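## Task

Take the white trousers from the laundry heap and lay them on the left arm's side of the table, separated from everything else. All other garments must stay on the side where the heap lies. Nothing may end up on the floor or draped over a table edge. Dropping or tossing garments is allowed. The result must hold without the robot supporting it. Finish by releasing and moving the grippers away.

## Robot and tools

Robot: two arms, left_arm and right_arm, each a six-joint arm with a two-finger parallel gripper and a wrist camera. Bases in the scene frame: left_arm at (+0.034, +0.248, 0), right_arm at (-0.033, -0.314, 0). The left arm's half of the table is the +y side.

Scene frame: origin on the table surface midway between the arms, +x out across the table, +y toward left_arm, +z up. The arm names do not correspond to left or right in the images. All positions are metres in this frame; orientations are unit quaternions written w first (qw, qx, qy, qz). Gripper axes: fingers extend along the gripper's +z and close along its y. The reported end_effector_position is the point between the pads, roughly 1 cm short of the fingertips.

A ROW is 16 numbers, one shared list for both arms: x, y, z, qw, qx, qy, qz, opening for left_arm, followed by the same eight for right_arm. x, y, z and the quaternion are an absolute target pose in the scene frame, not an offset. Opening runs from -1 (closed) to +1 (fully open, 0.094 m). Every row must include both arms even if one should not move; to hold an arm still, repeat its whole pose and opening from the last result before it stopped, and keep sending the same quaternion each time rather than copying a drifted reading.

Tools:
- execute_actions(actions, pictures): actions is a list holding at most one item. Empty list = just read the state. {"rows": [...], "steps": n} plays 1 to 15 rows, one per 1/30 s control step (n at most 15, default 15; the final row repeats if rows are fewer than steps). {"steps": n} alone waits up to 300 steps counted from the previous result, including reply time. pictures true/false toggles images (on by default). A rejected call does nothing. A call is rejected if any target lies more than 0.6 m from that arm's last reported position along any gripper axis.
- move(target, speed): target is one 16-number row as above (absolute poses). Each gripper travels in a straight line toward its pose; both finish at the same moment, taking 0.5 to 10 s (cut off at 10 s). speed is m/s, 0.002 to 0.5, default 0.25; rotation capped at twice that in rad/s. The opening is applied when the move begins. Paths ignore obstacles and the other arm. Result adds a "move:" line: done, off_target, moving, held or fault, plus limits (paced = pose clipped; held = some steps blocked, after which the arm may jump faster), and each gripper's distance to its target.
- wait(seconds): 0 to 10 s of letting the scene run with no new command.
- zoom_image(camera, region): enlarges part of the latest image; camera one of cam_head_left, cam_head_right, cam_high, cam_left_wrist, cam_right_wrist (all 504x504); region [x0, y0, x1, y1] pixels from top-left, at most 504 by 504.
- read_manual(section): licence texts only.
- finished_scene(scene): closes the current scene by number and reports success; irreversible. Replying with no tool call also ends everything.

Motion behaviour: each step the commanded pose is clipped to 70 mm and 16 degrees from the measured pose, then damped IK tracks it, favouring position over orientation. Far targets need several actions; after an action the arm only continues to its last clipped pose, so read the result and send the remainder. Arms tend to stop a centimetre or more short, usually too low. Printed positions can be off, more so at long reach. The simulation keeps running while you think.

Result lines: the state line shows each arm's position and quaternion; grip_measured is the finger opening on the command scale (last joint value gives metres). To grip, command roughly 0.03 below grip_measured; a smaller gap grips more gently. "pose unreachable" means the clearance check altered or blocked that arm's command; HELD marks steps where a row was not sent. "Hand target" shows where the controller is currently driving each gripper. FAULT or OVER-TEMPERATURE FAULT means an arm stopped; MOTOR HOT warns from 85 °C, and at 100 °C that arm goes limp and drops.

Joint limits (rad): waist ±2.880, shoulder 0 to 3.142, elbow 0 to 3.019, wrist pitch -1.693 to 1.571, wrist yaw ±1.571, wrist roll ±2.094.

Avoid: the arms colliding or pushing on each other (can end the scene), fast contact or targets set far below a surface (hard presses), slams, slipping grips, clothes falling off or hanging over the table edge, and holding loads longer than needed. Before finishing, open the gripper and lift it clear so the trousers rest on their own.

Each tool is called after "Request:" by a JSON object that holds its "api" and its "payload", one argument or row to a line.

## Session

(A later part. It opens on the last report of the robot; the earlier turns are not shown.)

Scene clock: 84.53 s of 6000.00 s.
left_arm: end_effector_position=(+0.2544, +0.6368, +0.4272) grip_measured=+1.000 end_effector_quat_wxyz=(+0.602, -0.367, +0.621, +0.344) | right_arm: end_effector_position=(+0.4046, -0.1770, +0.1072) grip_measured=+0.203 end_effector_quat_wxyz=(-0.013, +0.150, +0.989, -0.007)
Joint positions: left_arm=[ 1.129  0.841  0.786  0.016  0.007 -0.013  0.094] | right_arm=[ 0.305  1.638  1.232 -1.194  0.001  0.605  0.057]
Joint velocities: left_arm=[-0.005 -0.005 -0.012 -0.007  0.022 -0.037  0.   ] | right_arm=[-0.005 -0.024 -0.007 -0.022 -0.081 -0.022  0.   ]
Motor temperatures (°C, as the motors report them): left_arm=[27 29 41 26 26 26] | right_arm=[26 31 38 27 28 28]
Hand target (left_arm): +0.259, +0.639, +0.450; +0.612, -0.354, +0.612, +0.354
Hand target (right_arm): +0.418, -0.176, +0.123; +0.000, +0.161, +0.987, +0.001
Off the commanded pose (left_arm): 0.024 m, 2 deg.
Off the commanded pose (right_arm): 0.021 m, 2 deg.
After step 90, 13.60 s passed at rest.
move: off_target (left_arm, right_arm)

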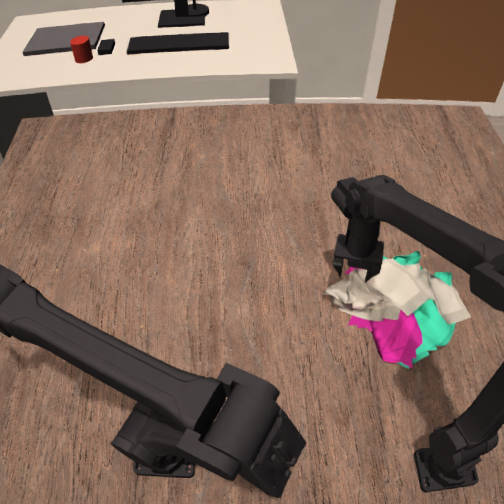

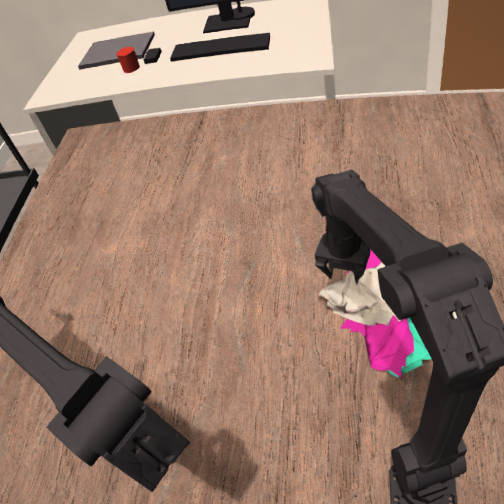

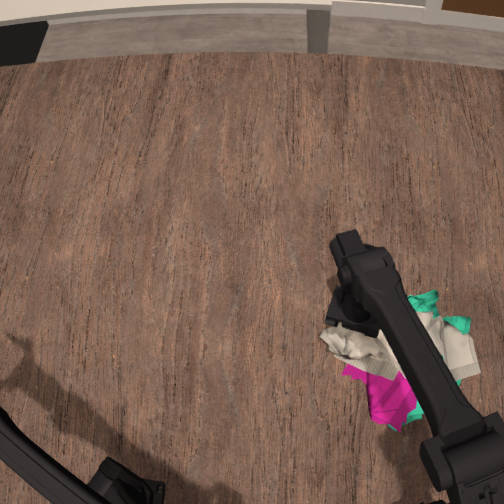

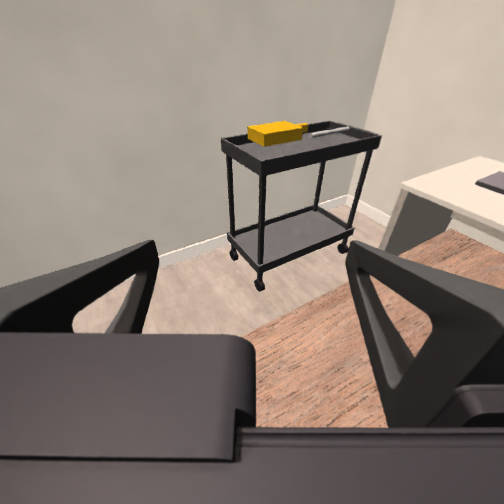

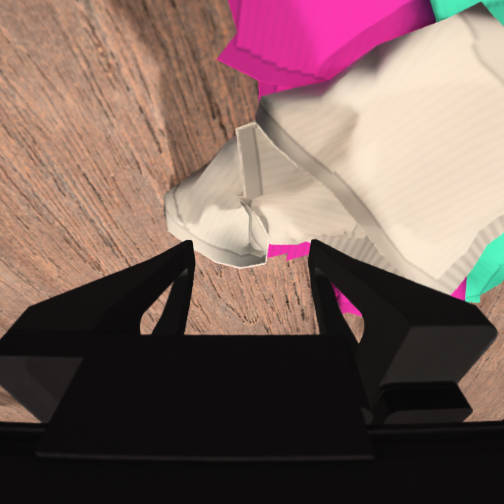

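Request:
{"api": "move", "payload": {
  "target": [0.26,0.64,0.45,0.612,-0.354,0.612,0.354,1, 0.428,-0.181,0.09,0,0.165,0.986,0,0.2],
  "speed": 0.1
}}

Scene clock: 92.30 s of 6000.00 s.
left_arm: end_effector_position=(+0.2544, +0.6368, +0.4272) grip_measured=+1.000 end_effector_quat_wxyz=(+0.602, -0.367, +0.621, +0.344) | right_arm: end_effector_position=(+0.4156, -0.1821, +0.0842) grip_measured=+0.203 end_effector_quat_wxyz=(-0.015, +0.160, +0.987, -0.008)
Joint positions: left_arm=[ 1.129  0.841  0.786  0.016  0.007 -0.013  0.094] | right_arm=[ 0.287  1.688  1.231 -1.148  0.001  0.608  0.057]
Joint velocities: left_arm=[ 0.005  0.005  0.007  0.002 -0.007 -0.095  0.   ] | right_arm=[-0.005  0.015  0.007 -0.002  0.007 -0.051 -0.   ]
Motor temperatures (°C, as the motors report them): left_arm=[27 29 41 26 26 26] | right_arm=[26 32 39 26 28 28]
Hand target (left_arm): +0.259, +0.639, +0.450; +0.612, -0.354, +0.612, +0.354
Hand target (right_arm): +0.428, -0.181, +0.091; +0.000, +0.165, +0.986, -0.000
Off the commanded pose (left_arm): 0.024 m, 2 deg.
Off the commanded pose (right_arm): 0.014 m, 2 deg.
After step 90, 3.97 s passed at rest.
move: off_target (left_arm, right_arm)

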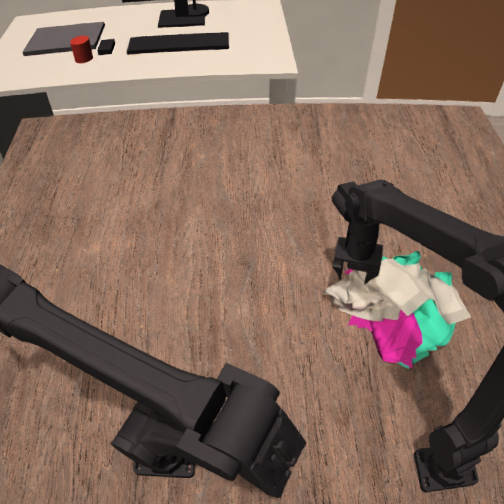

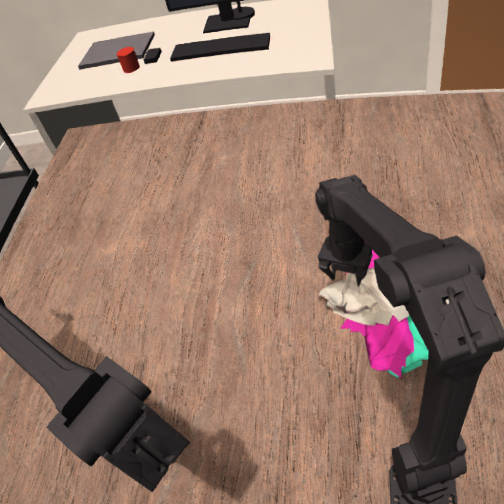

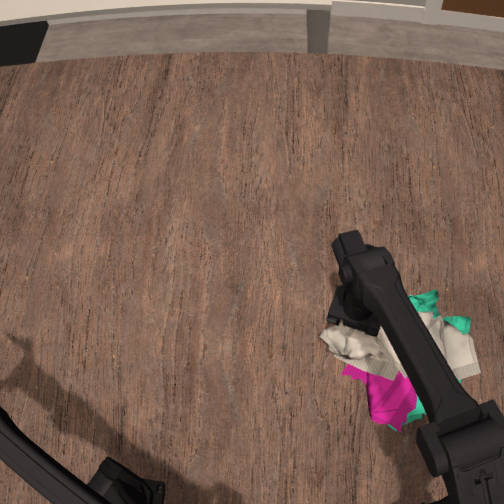

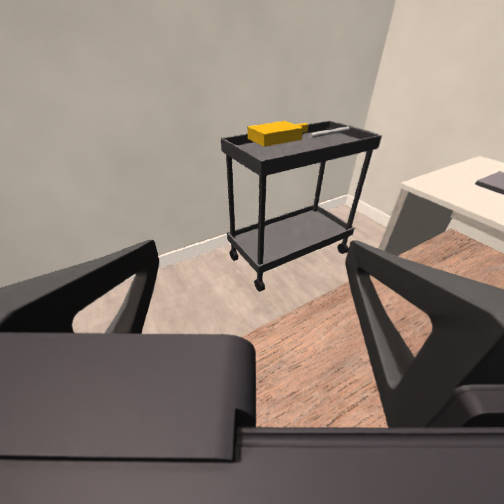

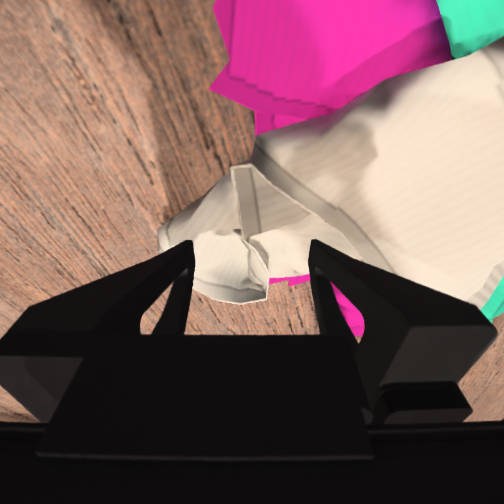

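Request:
{"api": "move", "payload": {
  "target": [0.26,0.64,0.45,0.612,-0.354,0.612,0.354,1, 0.425,-0.181,0.035,0,0.165,0.986,0,0.2],
  "speed": 0.08
}}

Scene clock: 99.70 s of 6000.00 s.
left_arm: end_effector_position=(+0.2544, +0.6368, +0.4272) grip_measured=+1.000 end_effector_quat_wxyz=(+0.602, -0.367, +0.621, +0.344) | right_arm: end_effector_position=(+0.4225, -0.1801, +0.0384) grip_measured=+0.203 end_effector_quat_wxyz=(-0.003, +0.160, +0.987, -0.002)
Joint positions: left_arm=[ 1.129  0.841  0.786  0.016  0.007 -0.013  0.094] | right_arm=[ 0.287  1.749  1.177 -1.006  0.001  0.608  0.057]
Joint velocities: left_arm=[-0.005 -0.005  0.007 -0.002 -0.081  0.007  0.   ] | right_arm=[-0.005 -0.005 -0.007 -0.007  0.022  0.022  0.001]
Motor temperatures (°C, as the motors report them): left_arm=[27 29 41 26 26 26] | right_arm=[26 32 38 26 28 28]
Hand target (left_arm): +0.259, +0.639, +0.450; +0.612, -0.354, +0.612, +0.354
Hand target (right_arm): +0.426, -0.181, +0.035; +0.000, +0.165, +0.986, -0.000
Off the commanded pose (left_arm): 0.024 m, 2 deg.
Off the commanded pose (right_arm): 0.004 m, 1 deg.
After step 90, 3.47 s passed at rest.
move: off_target (left_arm)

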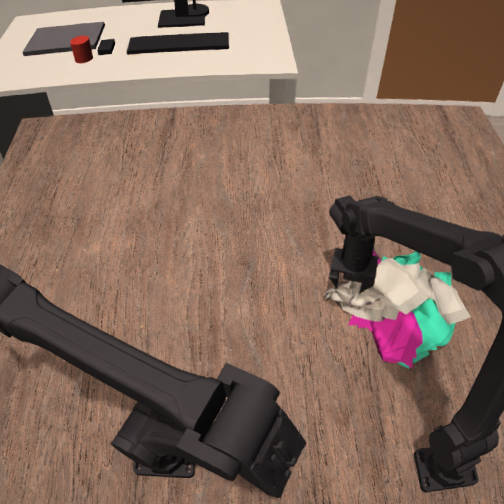

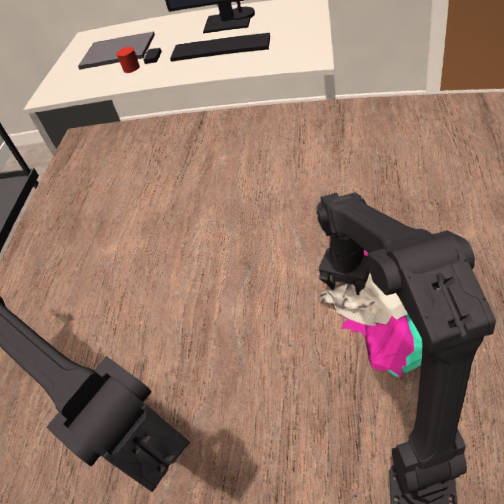

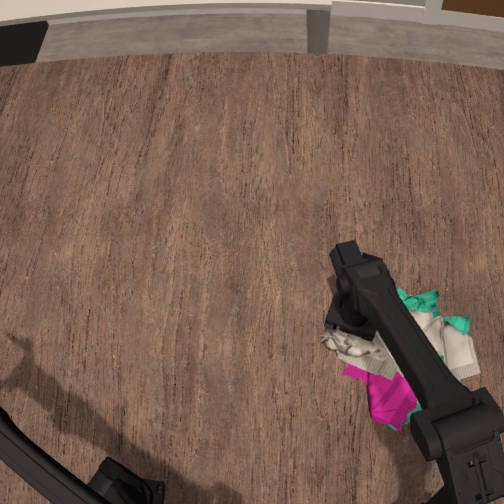

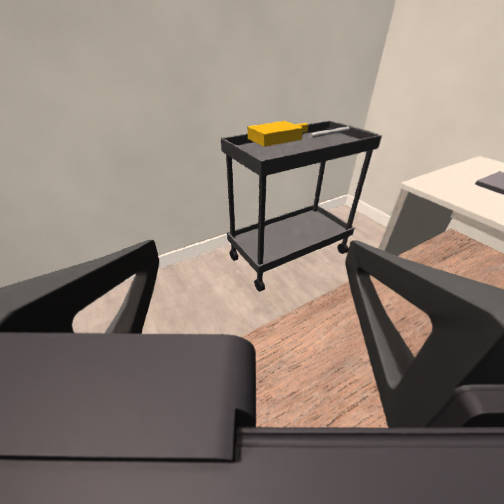

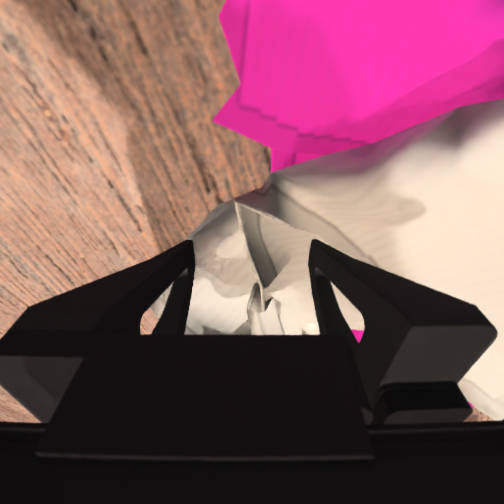

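Request:
{"api": "move", "payload": {
  "target": [0.26,0.64,0.45,0.612,-0.354,0.612,0.354,1, 0.425,-0.181,0.033,0,0.165,0.986,0,-1],
  "speed": 0.05
}}

Scene clock: 106.77 s of 6000.00 s.
left_arm: end_effector_position=(+0.2544, +0.6368, +0.4272) grip_measured=+1.000 end_effector_quat_wxyz=(+0.602, -0.367, +0.621, +0.344) | right_arm: end_effector_position=(+0.4210, -0.1805, +0.0364) grip_measured=-0.978 end_effector_quat_wxyz=(-0.004, +0.160, +0.987, -0.002)
Joint positions: left_arm=[ 1.129  0.841  0.786  0.016  0.007 -0.013  0.094] | right_arm=[ 0.287  1.749  1.17  -1.001  0.001  0.608  0.001]
Joint velocities: left_arm=[-0.005 -0.005  0.012  0.022 -0.022 -0.007  0.   ] | right_arm=[-0.015 -0.024 -0.012  0.002 -0.066 -0.022  0.001]
Motor temperatures (°C, as the motors report them): left_arm=[27 29 42 26 26 26] | right_arm=[26 32 37 26 28 28]
Hand target (left_arm): +0.259, +0.639, +0.450; +0.612, -0.354, +0.612, +0.354
Hand target (right_arm): +0.425, -0.181, +0.033; -0.000, +0.165, +0.986, -0.000
Off the commanded pose (left_arm): 0.024 m, 2 deg.
Off the commanded pose (right_arm): 0.005 m, 1 deg.
After step 90, 3.37 s passed at rest.
move: off_target (left_arm)

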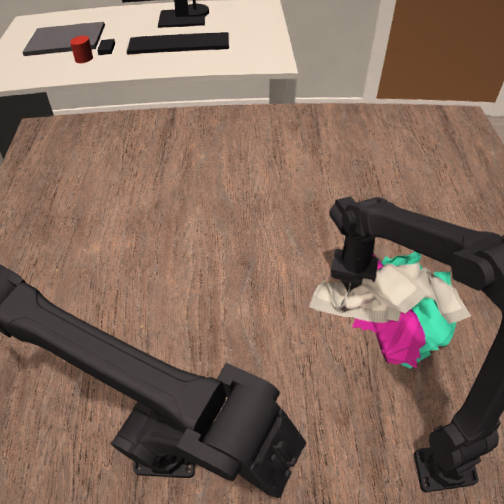

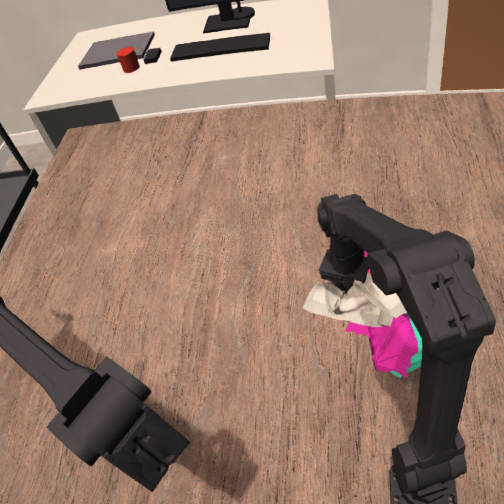

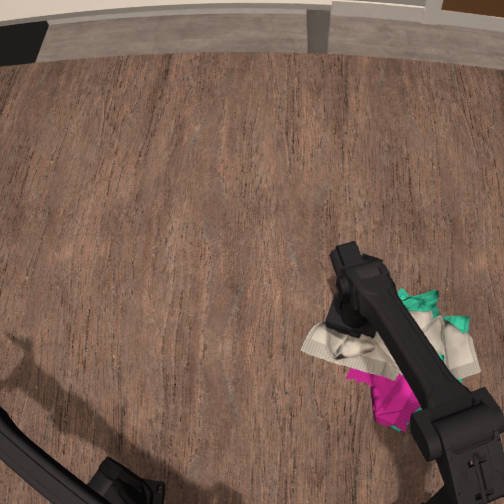

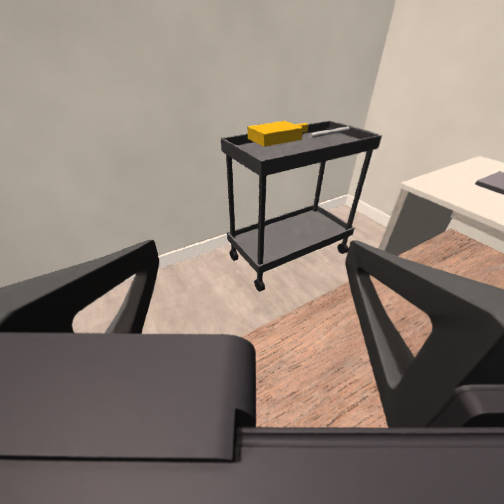

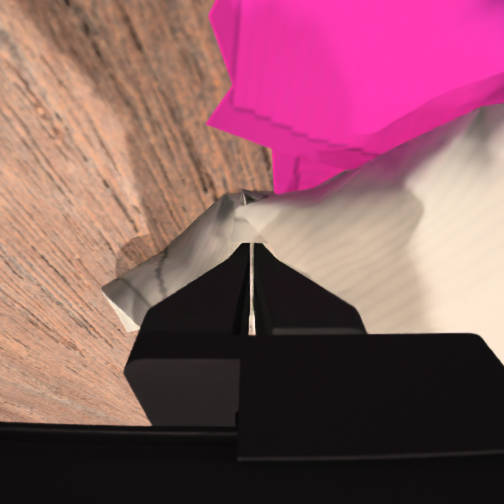

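Request:
{"api": "move", "payload": {
  "target": [0.26,0.64,0.45,0.612,-0.354,0.612,0.354,1, 0.425,-0.181,0.16,0,0.165,0.986,0,-1],
  "speed": 0.08
}}

Scene clock: 114.80 s of 6000.00 s.
left_arm: end_effector_position=(+0.2544, +0.6368, +0.4272) grip_measured=+1.000 end_effector_quat_wxyz=(+0.602, -0.367, +0.621, +0.344) | right_arm: end_effector_position=(+0.4100, -0.1838, +0.1407) grip_measured=-0.978 end_effector_quat_wxyz=(-0.017, +0.160, +0.987, -0.009)
Joint positions: left_arm=[ 1.129  0.841  0.786  0.016  0.007 -0.013  0.094] | right_arm=[ 0.287  1.621  1.304 -1.293  0.001  0.608  0.001]
Joint velocities: left_arm=[ 0.005  0.005  0.002  0.002  0.022 -0.051  0.   ] | right_arm=[-0.015 -0.015 -0.012  0.002 -0.022 -0.081 -0.001]
Motor temperatures (°C, as the motors report them): left_arm=[27 29 42 26 26 26] | right_arm=[26 33 37 26 28 28]
Hand target (left_arm): +0.259, +0.639, +0.450; +0.612, -0.354, +0.612, +0.354
Hand target (right_arm): +0.421, -0.182, +0.161; +0.000, +0.165, +0.986, +0.000
Off the commanded pose (left_arm): 0.024 m, 2 deg.
Off the commanded pose (right_arm): 0.025 m, 2 deg.
After step 90, 3.10 s passed at rest.
move: off_target (left_arm, right_arm)

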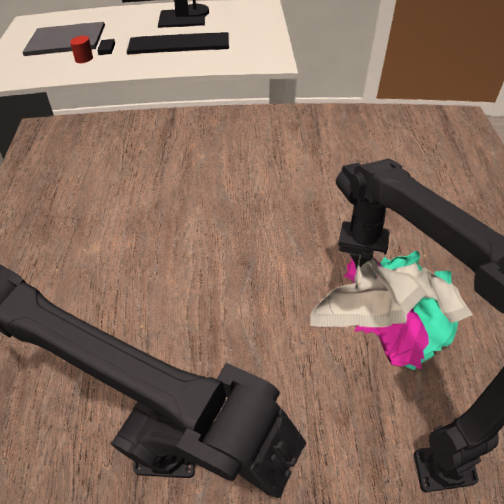

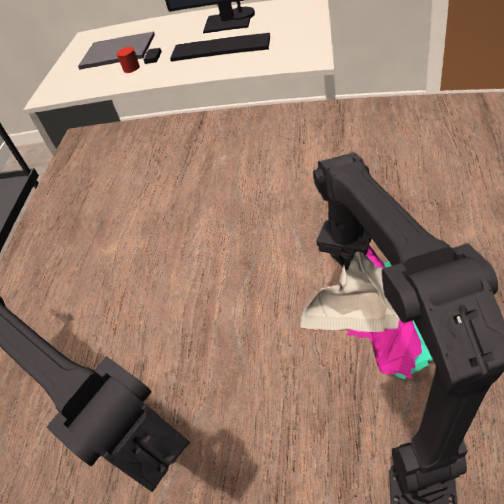

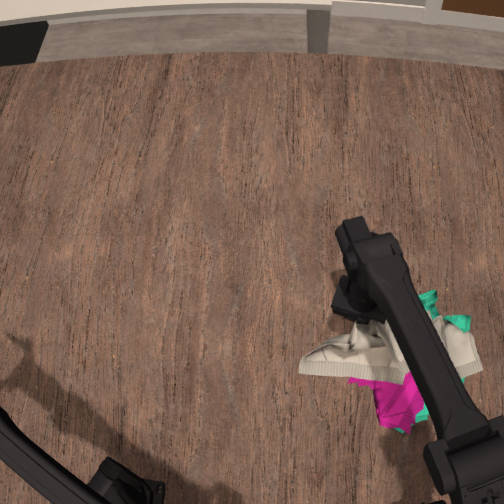

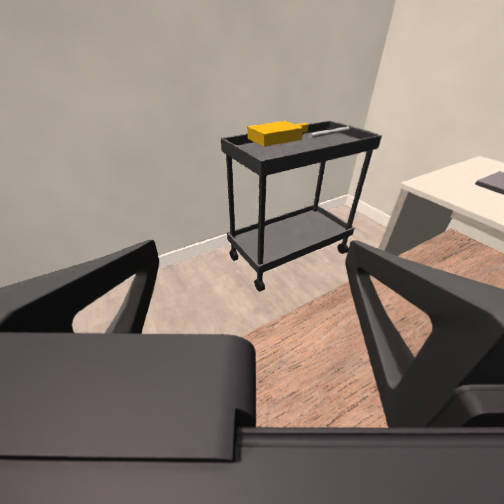

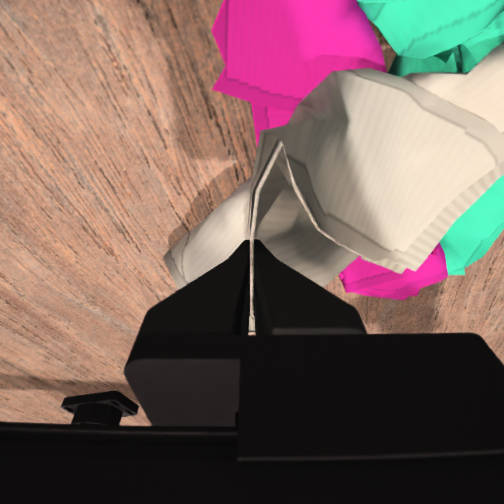

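Request:
{"api": "move", "payload": {
  "target": [0.26,0.64,0.45,0.612,-0.354,0.612,0.354,1, 0.43,-0.19,0.29,0,0.165,0.986,0,-1],
  "speed": 0.08
}}

Scene clock: 120.77 s of 6000.00 s.
left_arm: end_effector_position=(+0.2544, +0.6368, +0.4272) grip_measured=+1.000 end_effector_quat_wxyz=(+0.602, -0.367, +0.621, +0.344) | right_arm: end_effector_position=(+0.4189, -0.1892, +0.2688) grip_measured=-0.978 end_effector_quat_wxyz=(-0.018, +0.168, +0.986, -0.009)
Joint positions: left_arm=[ 1.129  0.841  0.786  0.016  0.007 -0.013  0.094] | right_arm=[ 0.271  1.59   1.608 -1.629  0.001  0.607  0.001]
Joint velocities: left_arm=[-0.005 -0.005  0.017  0.002 -0.022  0.051  0.   ] | right_arm=[-0.015  0.005 -0.007 -0.007 -0.007  0.007 -0.   ]
Motor temperatures (°C, as the motors report them): left_arm=[27 29 42 26 26 26] | right_arm=[26 33 38 26 28 28]
Hand target (left_arm): +0.259, +0.639, +0.450; +0.612, -0.354, +0.612, +0.354
Hand target (right_arm): +0.425, -0.192, +0.291; +0.000, +0.165, +0.986, -0.001
Off the commanded pose (left_arm): 0.024 m, 2 deg.
Off the commanded pose (right_arm): 0.024 m, 2 deg.
After step 90, 0.73 s passed at rest.
move: off_target (left_arm, right_arm)

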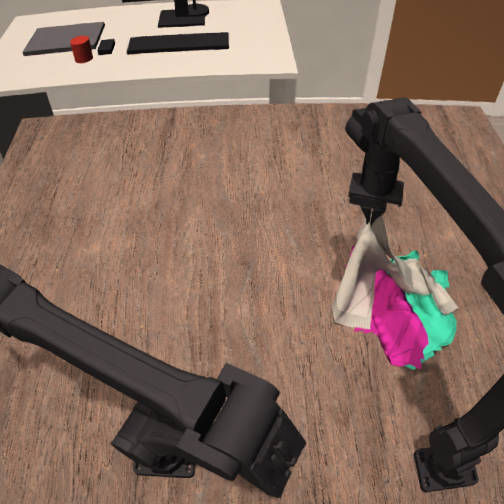

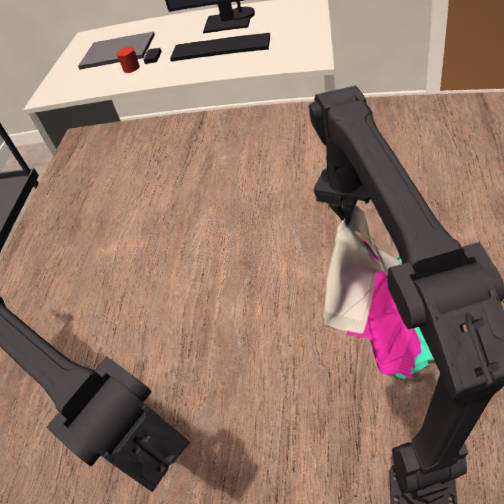

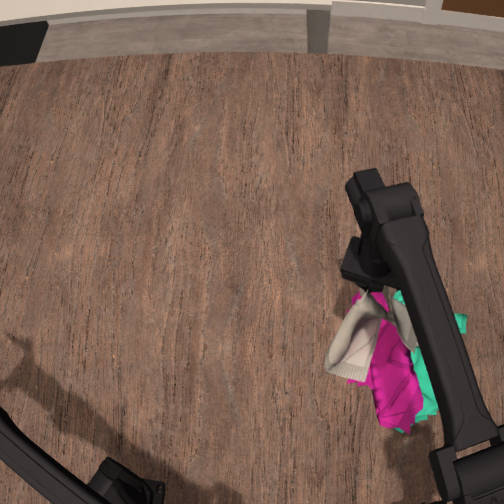

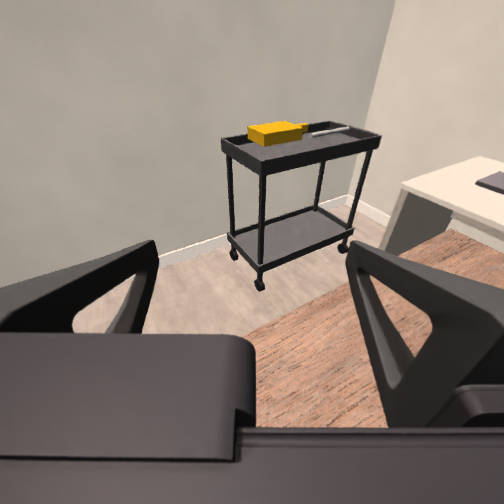

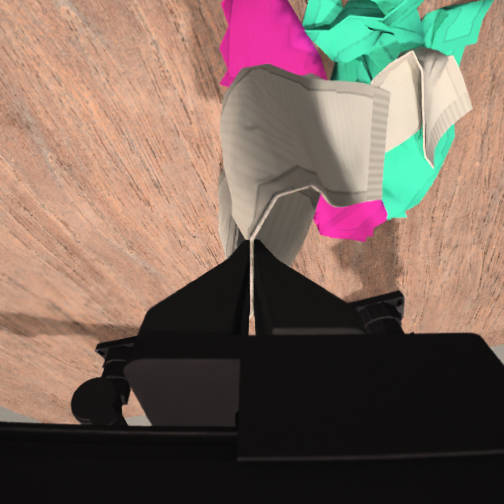

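Request:
{"api": "move", "payload": {
  "target": [0.26,0.64,0.45,0.612,-0.354,0.612,0.354,1, 0.45,-0.20,0.45,0.337,0.155,0.927,0.056,-1],
  "speed": 0.08
}}

Scene clock: 131.03 s of 6000.00 s.
left_arm: end_effector_position=(+0.2544, +0.6368, +0.4272) grip_measured=+1.000 end_effector_quat_wxyz=(+0.602, -0.367, +0.621, +0.344) | right_arm: end_effector_position=(+0.4420, -0.2065, +0.4310) grip_measured=-0.978 end_effector_quat_wxyz=(+0.310, +0.168, +0.935, +0.042)
Joint positions: left_arm=[ 1.129  0.841  0.786  0.016  0.007 -0.013  0.094] | right_arm=[ 0.292  1.293  1.603 -1.271  0.197  0.585  0.001]
Joint velocities: left_arm=[-0.005 -0.005 -0.017  0.027 -0.022 -0.037  0.   ] | right_arm=[-0.015  0.005 -0.007 -0.017 -0.095  0.037  0.   ]
Motor temperatures (°C, as the motors report them): left_arm=[27 29 42 26 26 26] | right_arm=[26 33 40 26 28 28]
Hand target (left_arm): +0.259, +0.639, +0.450; +0.612, -0.354, +0.612, +0.354
Hand target (right_arm): +0.443, -0.202, +0.453; +0.337, +0.159, +0.926, +0.053
Off the commanded pose (left_arm): 0.024 m, 2 deg.
Off the commanded pose (right_arm): 0.022 m, 4 deg.
move: off_target (left_arm, right_arm)

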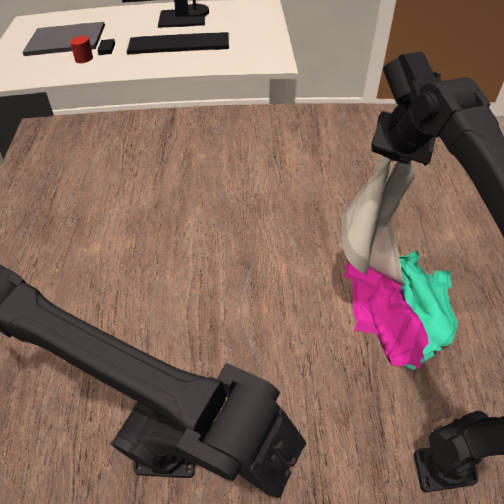

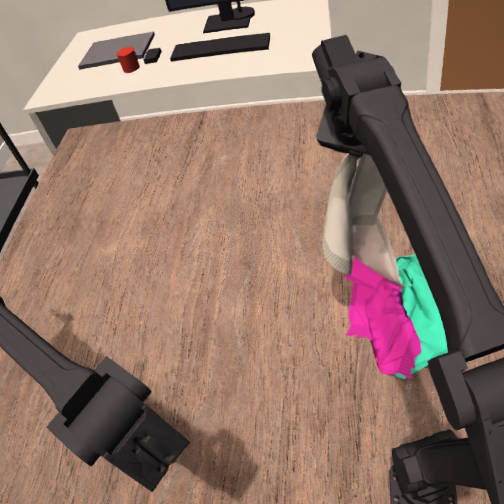

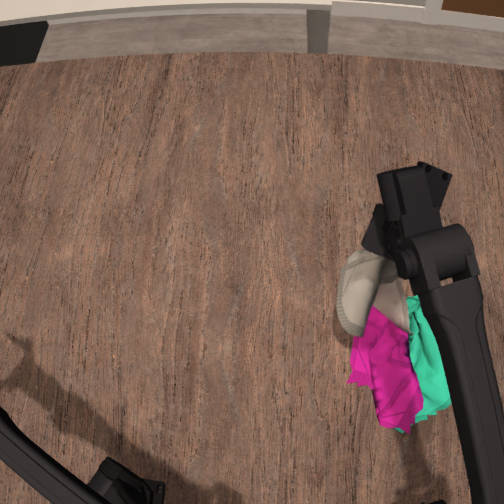

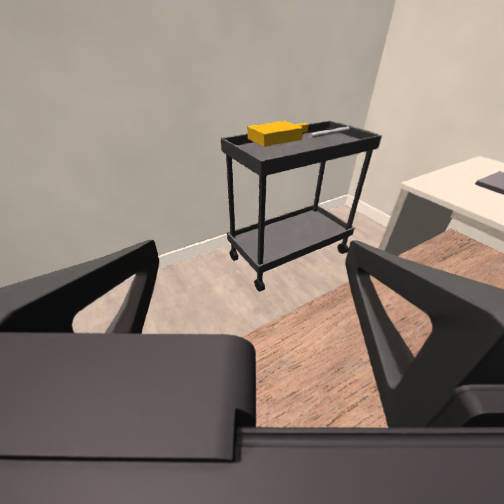

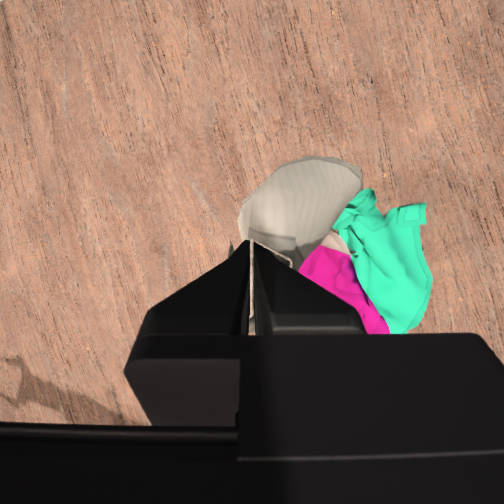

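Request:
{"api": "move", "payload": {
  "target": [0.26,0.64,0.45,0.612,-0.354,0.612,0.354,1, 0.48,-0.17,0.60,0.493,0.143,0.854,0.083,-1],
  "speed": 0.08
}}

Scene clock: 143.53 s of 6000.00 s.
left_arm: end_effector_position=(+0.2544, +0.6368, +0.4272) grip_measured=+1.000 end_effector_quat_wxyz=(+0.602, -0.367, +0.621, +0.344) | right_arm: end_effector_position=(+0.4712, -0.1781, +0.5748) grip_measured=-0.978 end_effector_quat_wxyz=(+0.468, +0.152, +0.868, +0.071)
Joint positions: left_arm=[ 1.129  0.841  0.786  0.016  0.007 -0.013  0.094] | right_arm=[ 0.369  1.337  1.883 -1.168  0.324  0.548  0.001]
Joint velocities: left_arm=[-0.015 -0.005  0.002 -0.007 -0.051 -0.022  0.   ] | right_arm=[-0.015 -0.005  0.017  0.017 -0.037  0.037  0.   ]
Motor temperatures (°C, as the motors report them): left_arm=[27 29 42 26 26 26] | right_arm=[26 32 41 27 28 28]
Hand target (left_arm): +0.259, +0.639, +0.450; +0.612, -0.354, +0.612, +0.354
Hand target (right_arm): +0.473, -0.173, +0.601; +0.493, +0.147, +0.854, +0.083
Off the commanded pose (left_arm): 0.024 m, 2 deg.
Off the commanded pose (right_arm): 0.028 m, 4 deg.
move: off_target (left_arm, right_arm)

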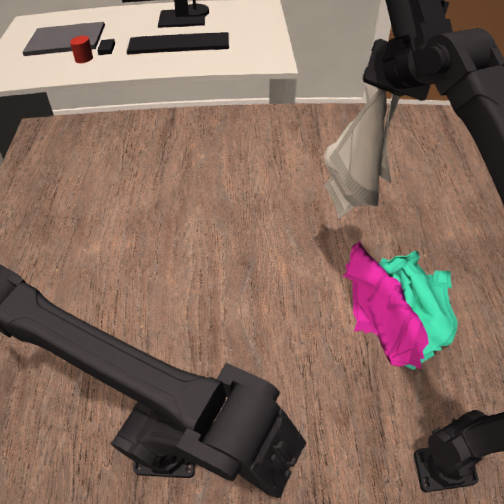

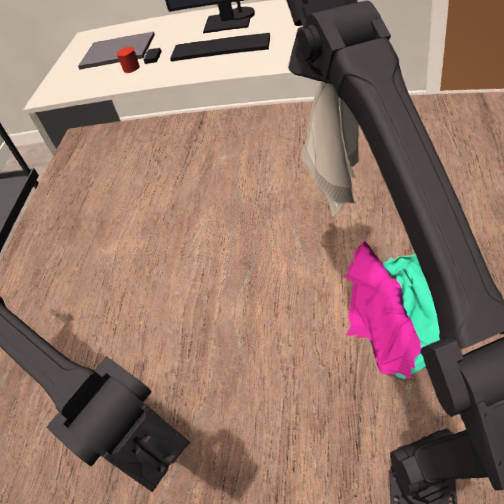

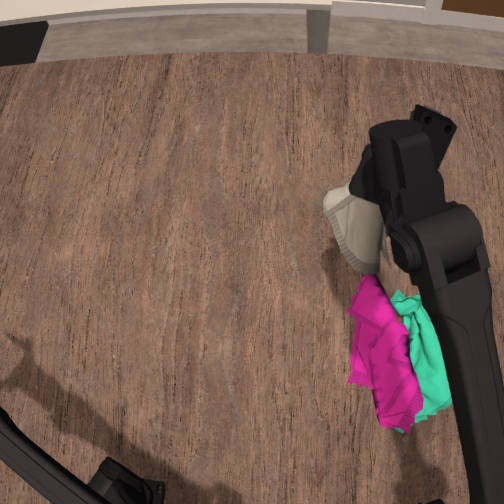

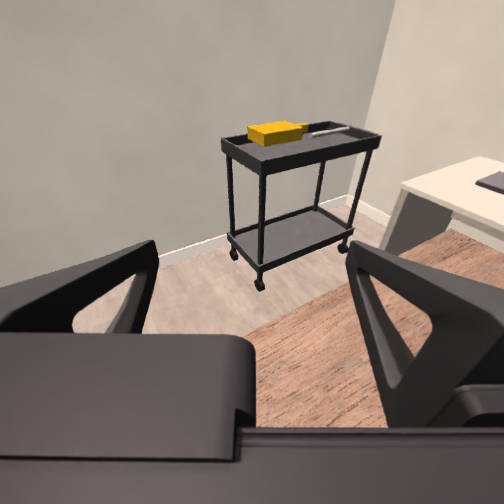

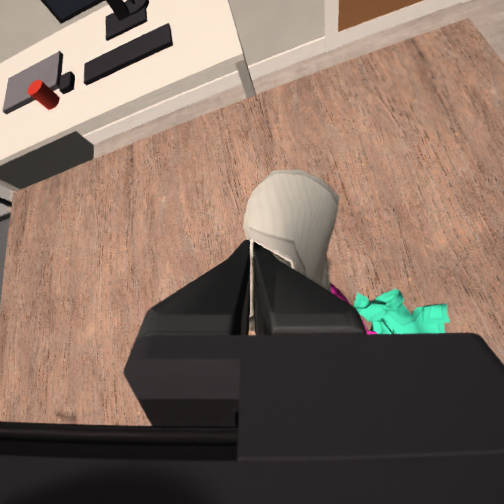

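Request:
{"api": "move", "payload": {
  "target": [0.26,0.64,0.45,0.612,-0.354,0.612,0.354,1, 0.47,0.22,0.52,0.455,-0.083,0.862,0.208,-1],
  "speed": 0.14
}}

Scene clock: 152.30 s of 6000.00 s.
left_arm: end_effector_position=(+0.2544, +0.6368, +0.4272) grip_measured=+1.000 end_effector_quat_wxyz=(+0.602, -0.367, +0.621, +0.344) | right_arm: end_effector_position=(+0.4768, +0.2156, +0.4880) grip_measured=-0.977 end_effector_quat_wxyz=(+0.430, -0.079, +0.878, +0.195)
Joint positions: left_arm=[ 1.129  0.841  0.786  0.016  0.007 -0.013  0.094] | right_arm=[ 0.873  1.837  2.235 -1.016  0.297  0.539  0.001]
Joint velocities: left_arm=[ 0.005 -0.005 -0.017 -0.007 -0.051 -0.037  0.   ] | right_arm=[-0.015 -0.005  0.017 -0.017 -0.022  0.007  0.001]
Motor temperatures (°C, as the motors report them): left_arm=[27 29 42 26 26 26] | right_arm=[26 33 42 27 28 28]
Hand target (left_arm): +0.259, +0.639, +0.450; +0.612, -0.354, +0.612, +0.354
Hand target (right_arm): +0.476, +0.216, +0.523; +0.454, -0.078, +0.861, +0.215
Off the commanded pose (left_arm): 0.024 m, 2 deg.
Off the commanded pose (right_arm): 0.033 m, 4 deg.
move: off_target (left_arm, right_arm)

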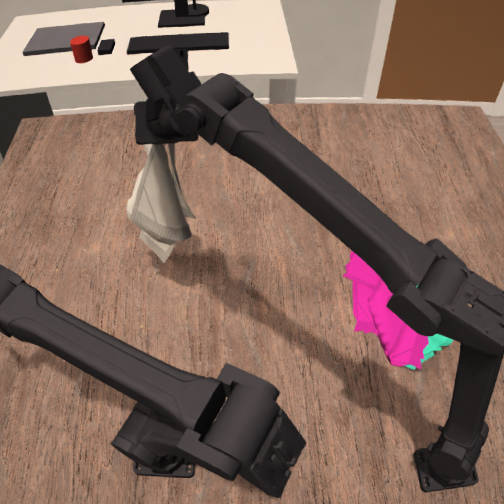

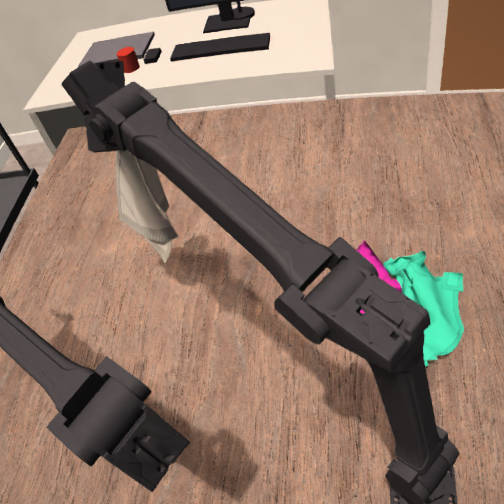

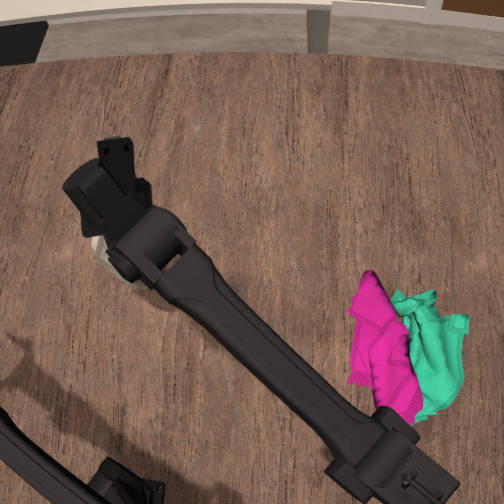

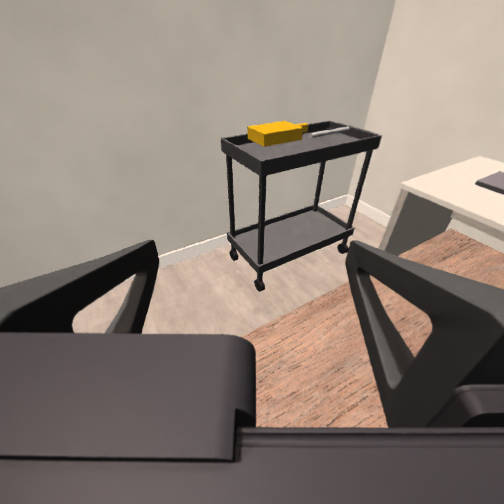

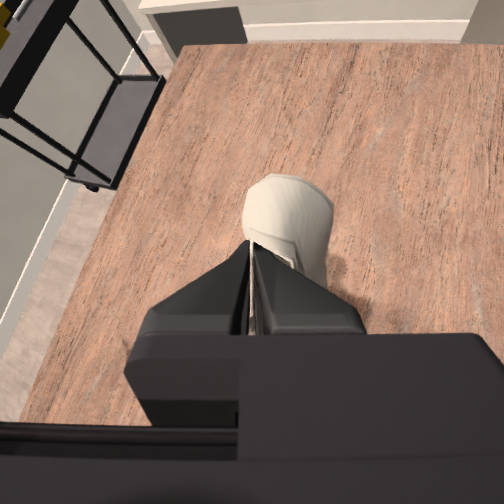

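Now lower it.

Request:
{"api": "move", "payload": {
  "target": [0.26,0.64,0.45,0.612,-0.354,0.612,0.354,1, 0.47,0.24,0.18,0.455,-0.083,0.862,0.208,-1],
  "speed": 0.2
}}

Scene clock: 157.57 s of 6000.00 s.
left_arm: end_effector_position=(+0.2544, +0.6368, +0.4272) grip_measured=+1.000 end_effector_quat_wxyz=(+0.602, -0.367, +0.621, +0.344) | right_arm: end_effector_position=(+0.4756, +0.2383, +0.1580) grip_measured=-0.977 end_effector_quat_wxyz=(+0.438, -0.083, +0.874, +0.192)
Joint positions: left_arm=[ 1.129  0.841  0.786  0.016  0.007 -0.013  0.094] | right_arm=[ 0.901  1.913  1.45  -0.146  0.327  0.539  0.001]
Joint velocities: left_arm=[-0.015 -0.005  0.012 -0.007  0.007  0.007  0.   ] | right_arm=[-0.005 -0.015  0.002  0.002 -0.007  0.022  0.   ]
Motor temperatures (°C, as the motors report them): left_arm=[27 29 42 26 26 26] | right_arm=[26 33 42 27 28 28]
Hand target (left_arm): +0.259, +0.639, +0.450; +0.612, -0.354, +0.612, +0.354
Hand target (right_arm): +0.476, +0.247, +0.180; +0.454, -0.082, +0.862, +0.208
Off the commanded pose (left_arm): 0.024 m, 2 deg.
Off the commanded pose (right_arm): 0.023 m, 3 deg.
move: off_target (left_arm, right_arm)

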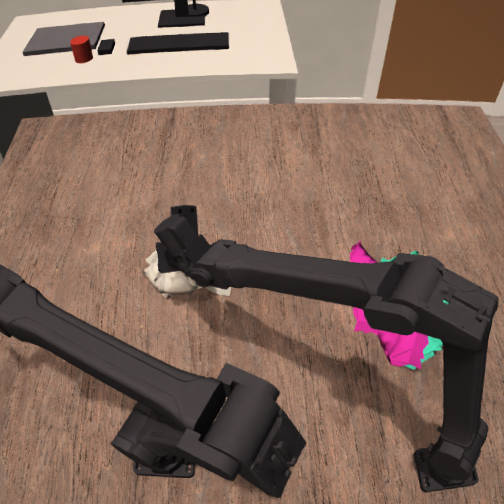

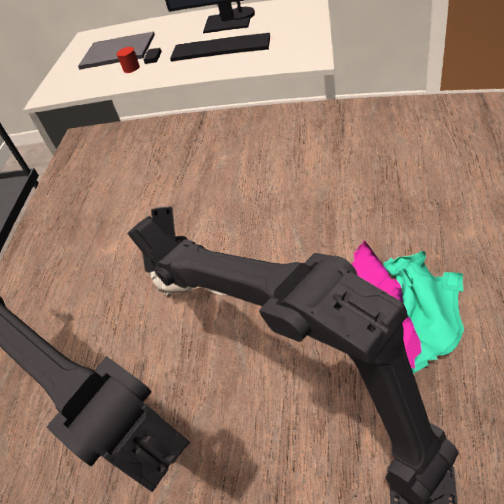

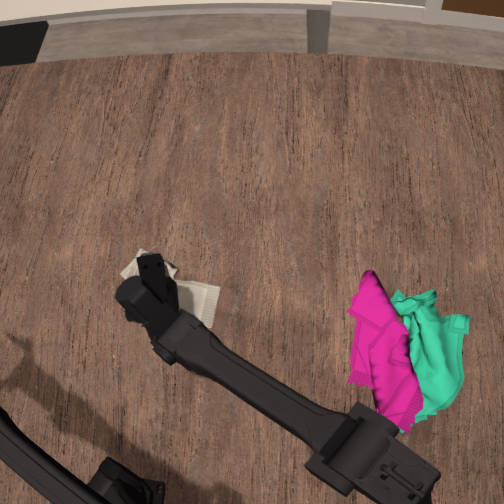

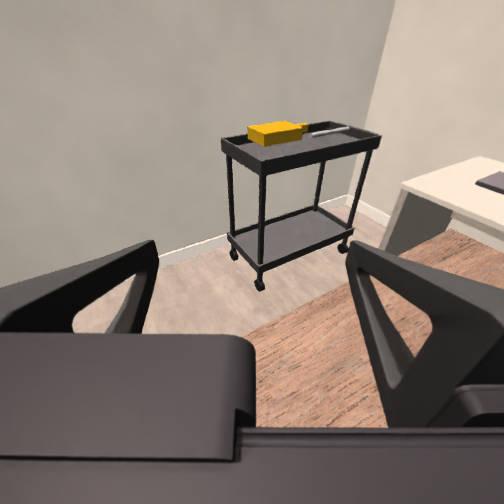

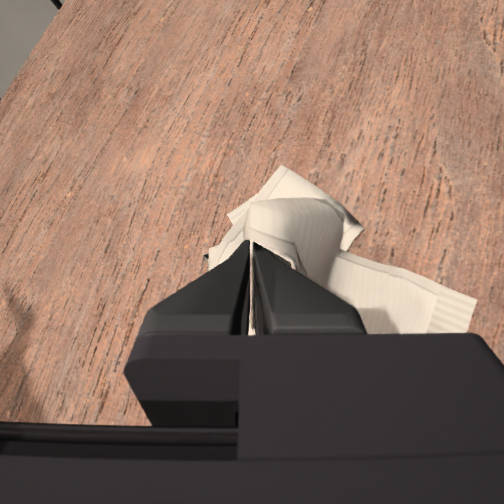

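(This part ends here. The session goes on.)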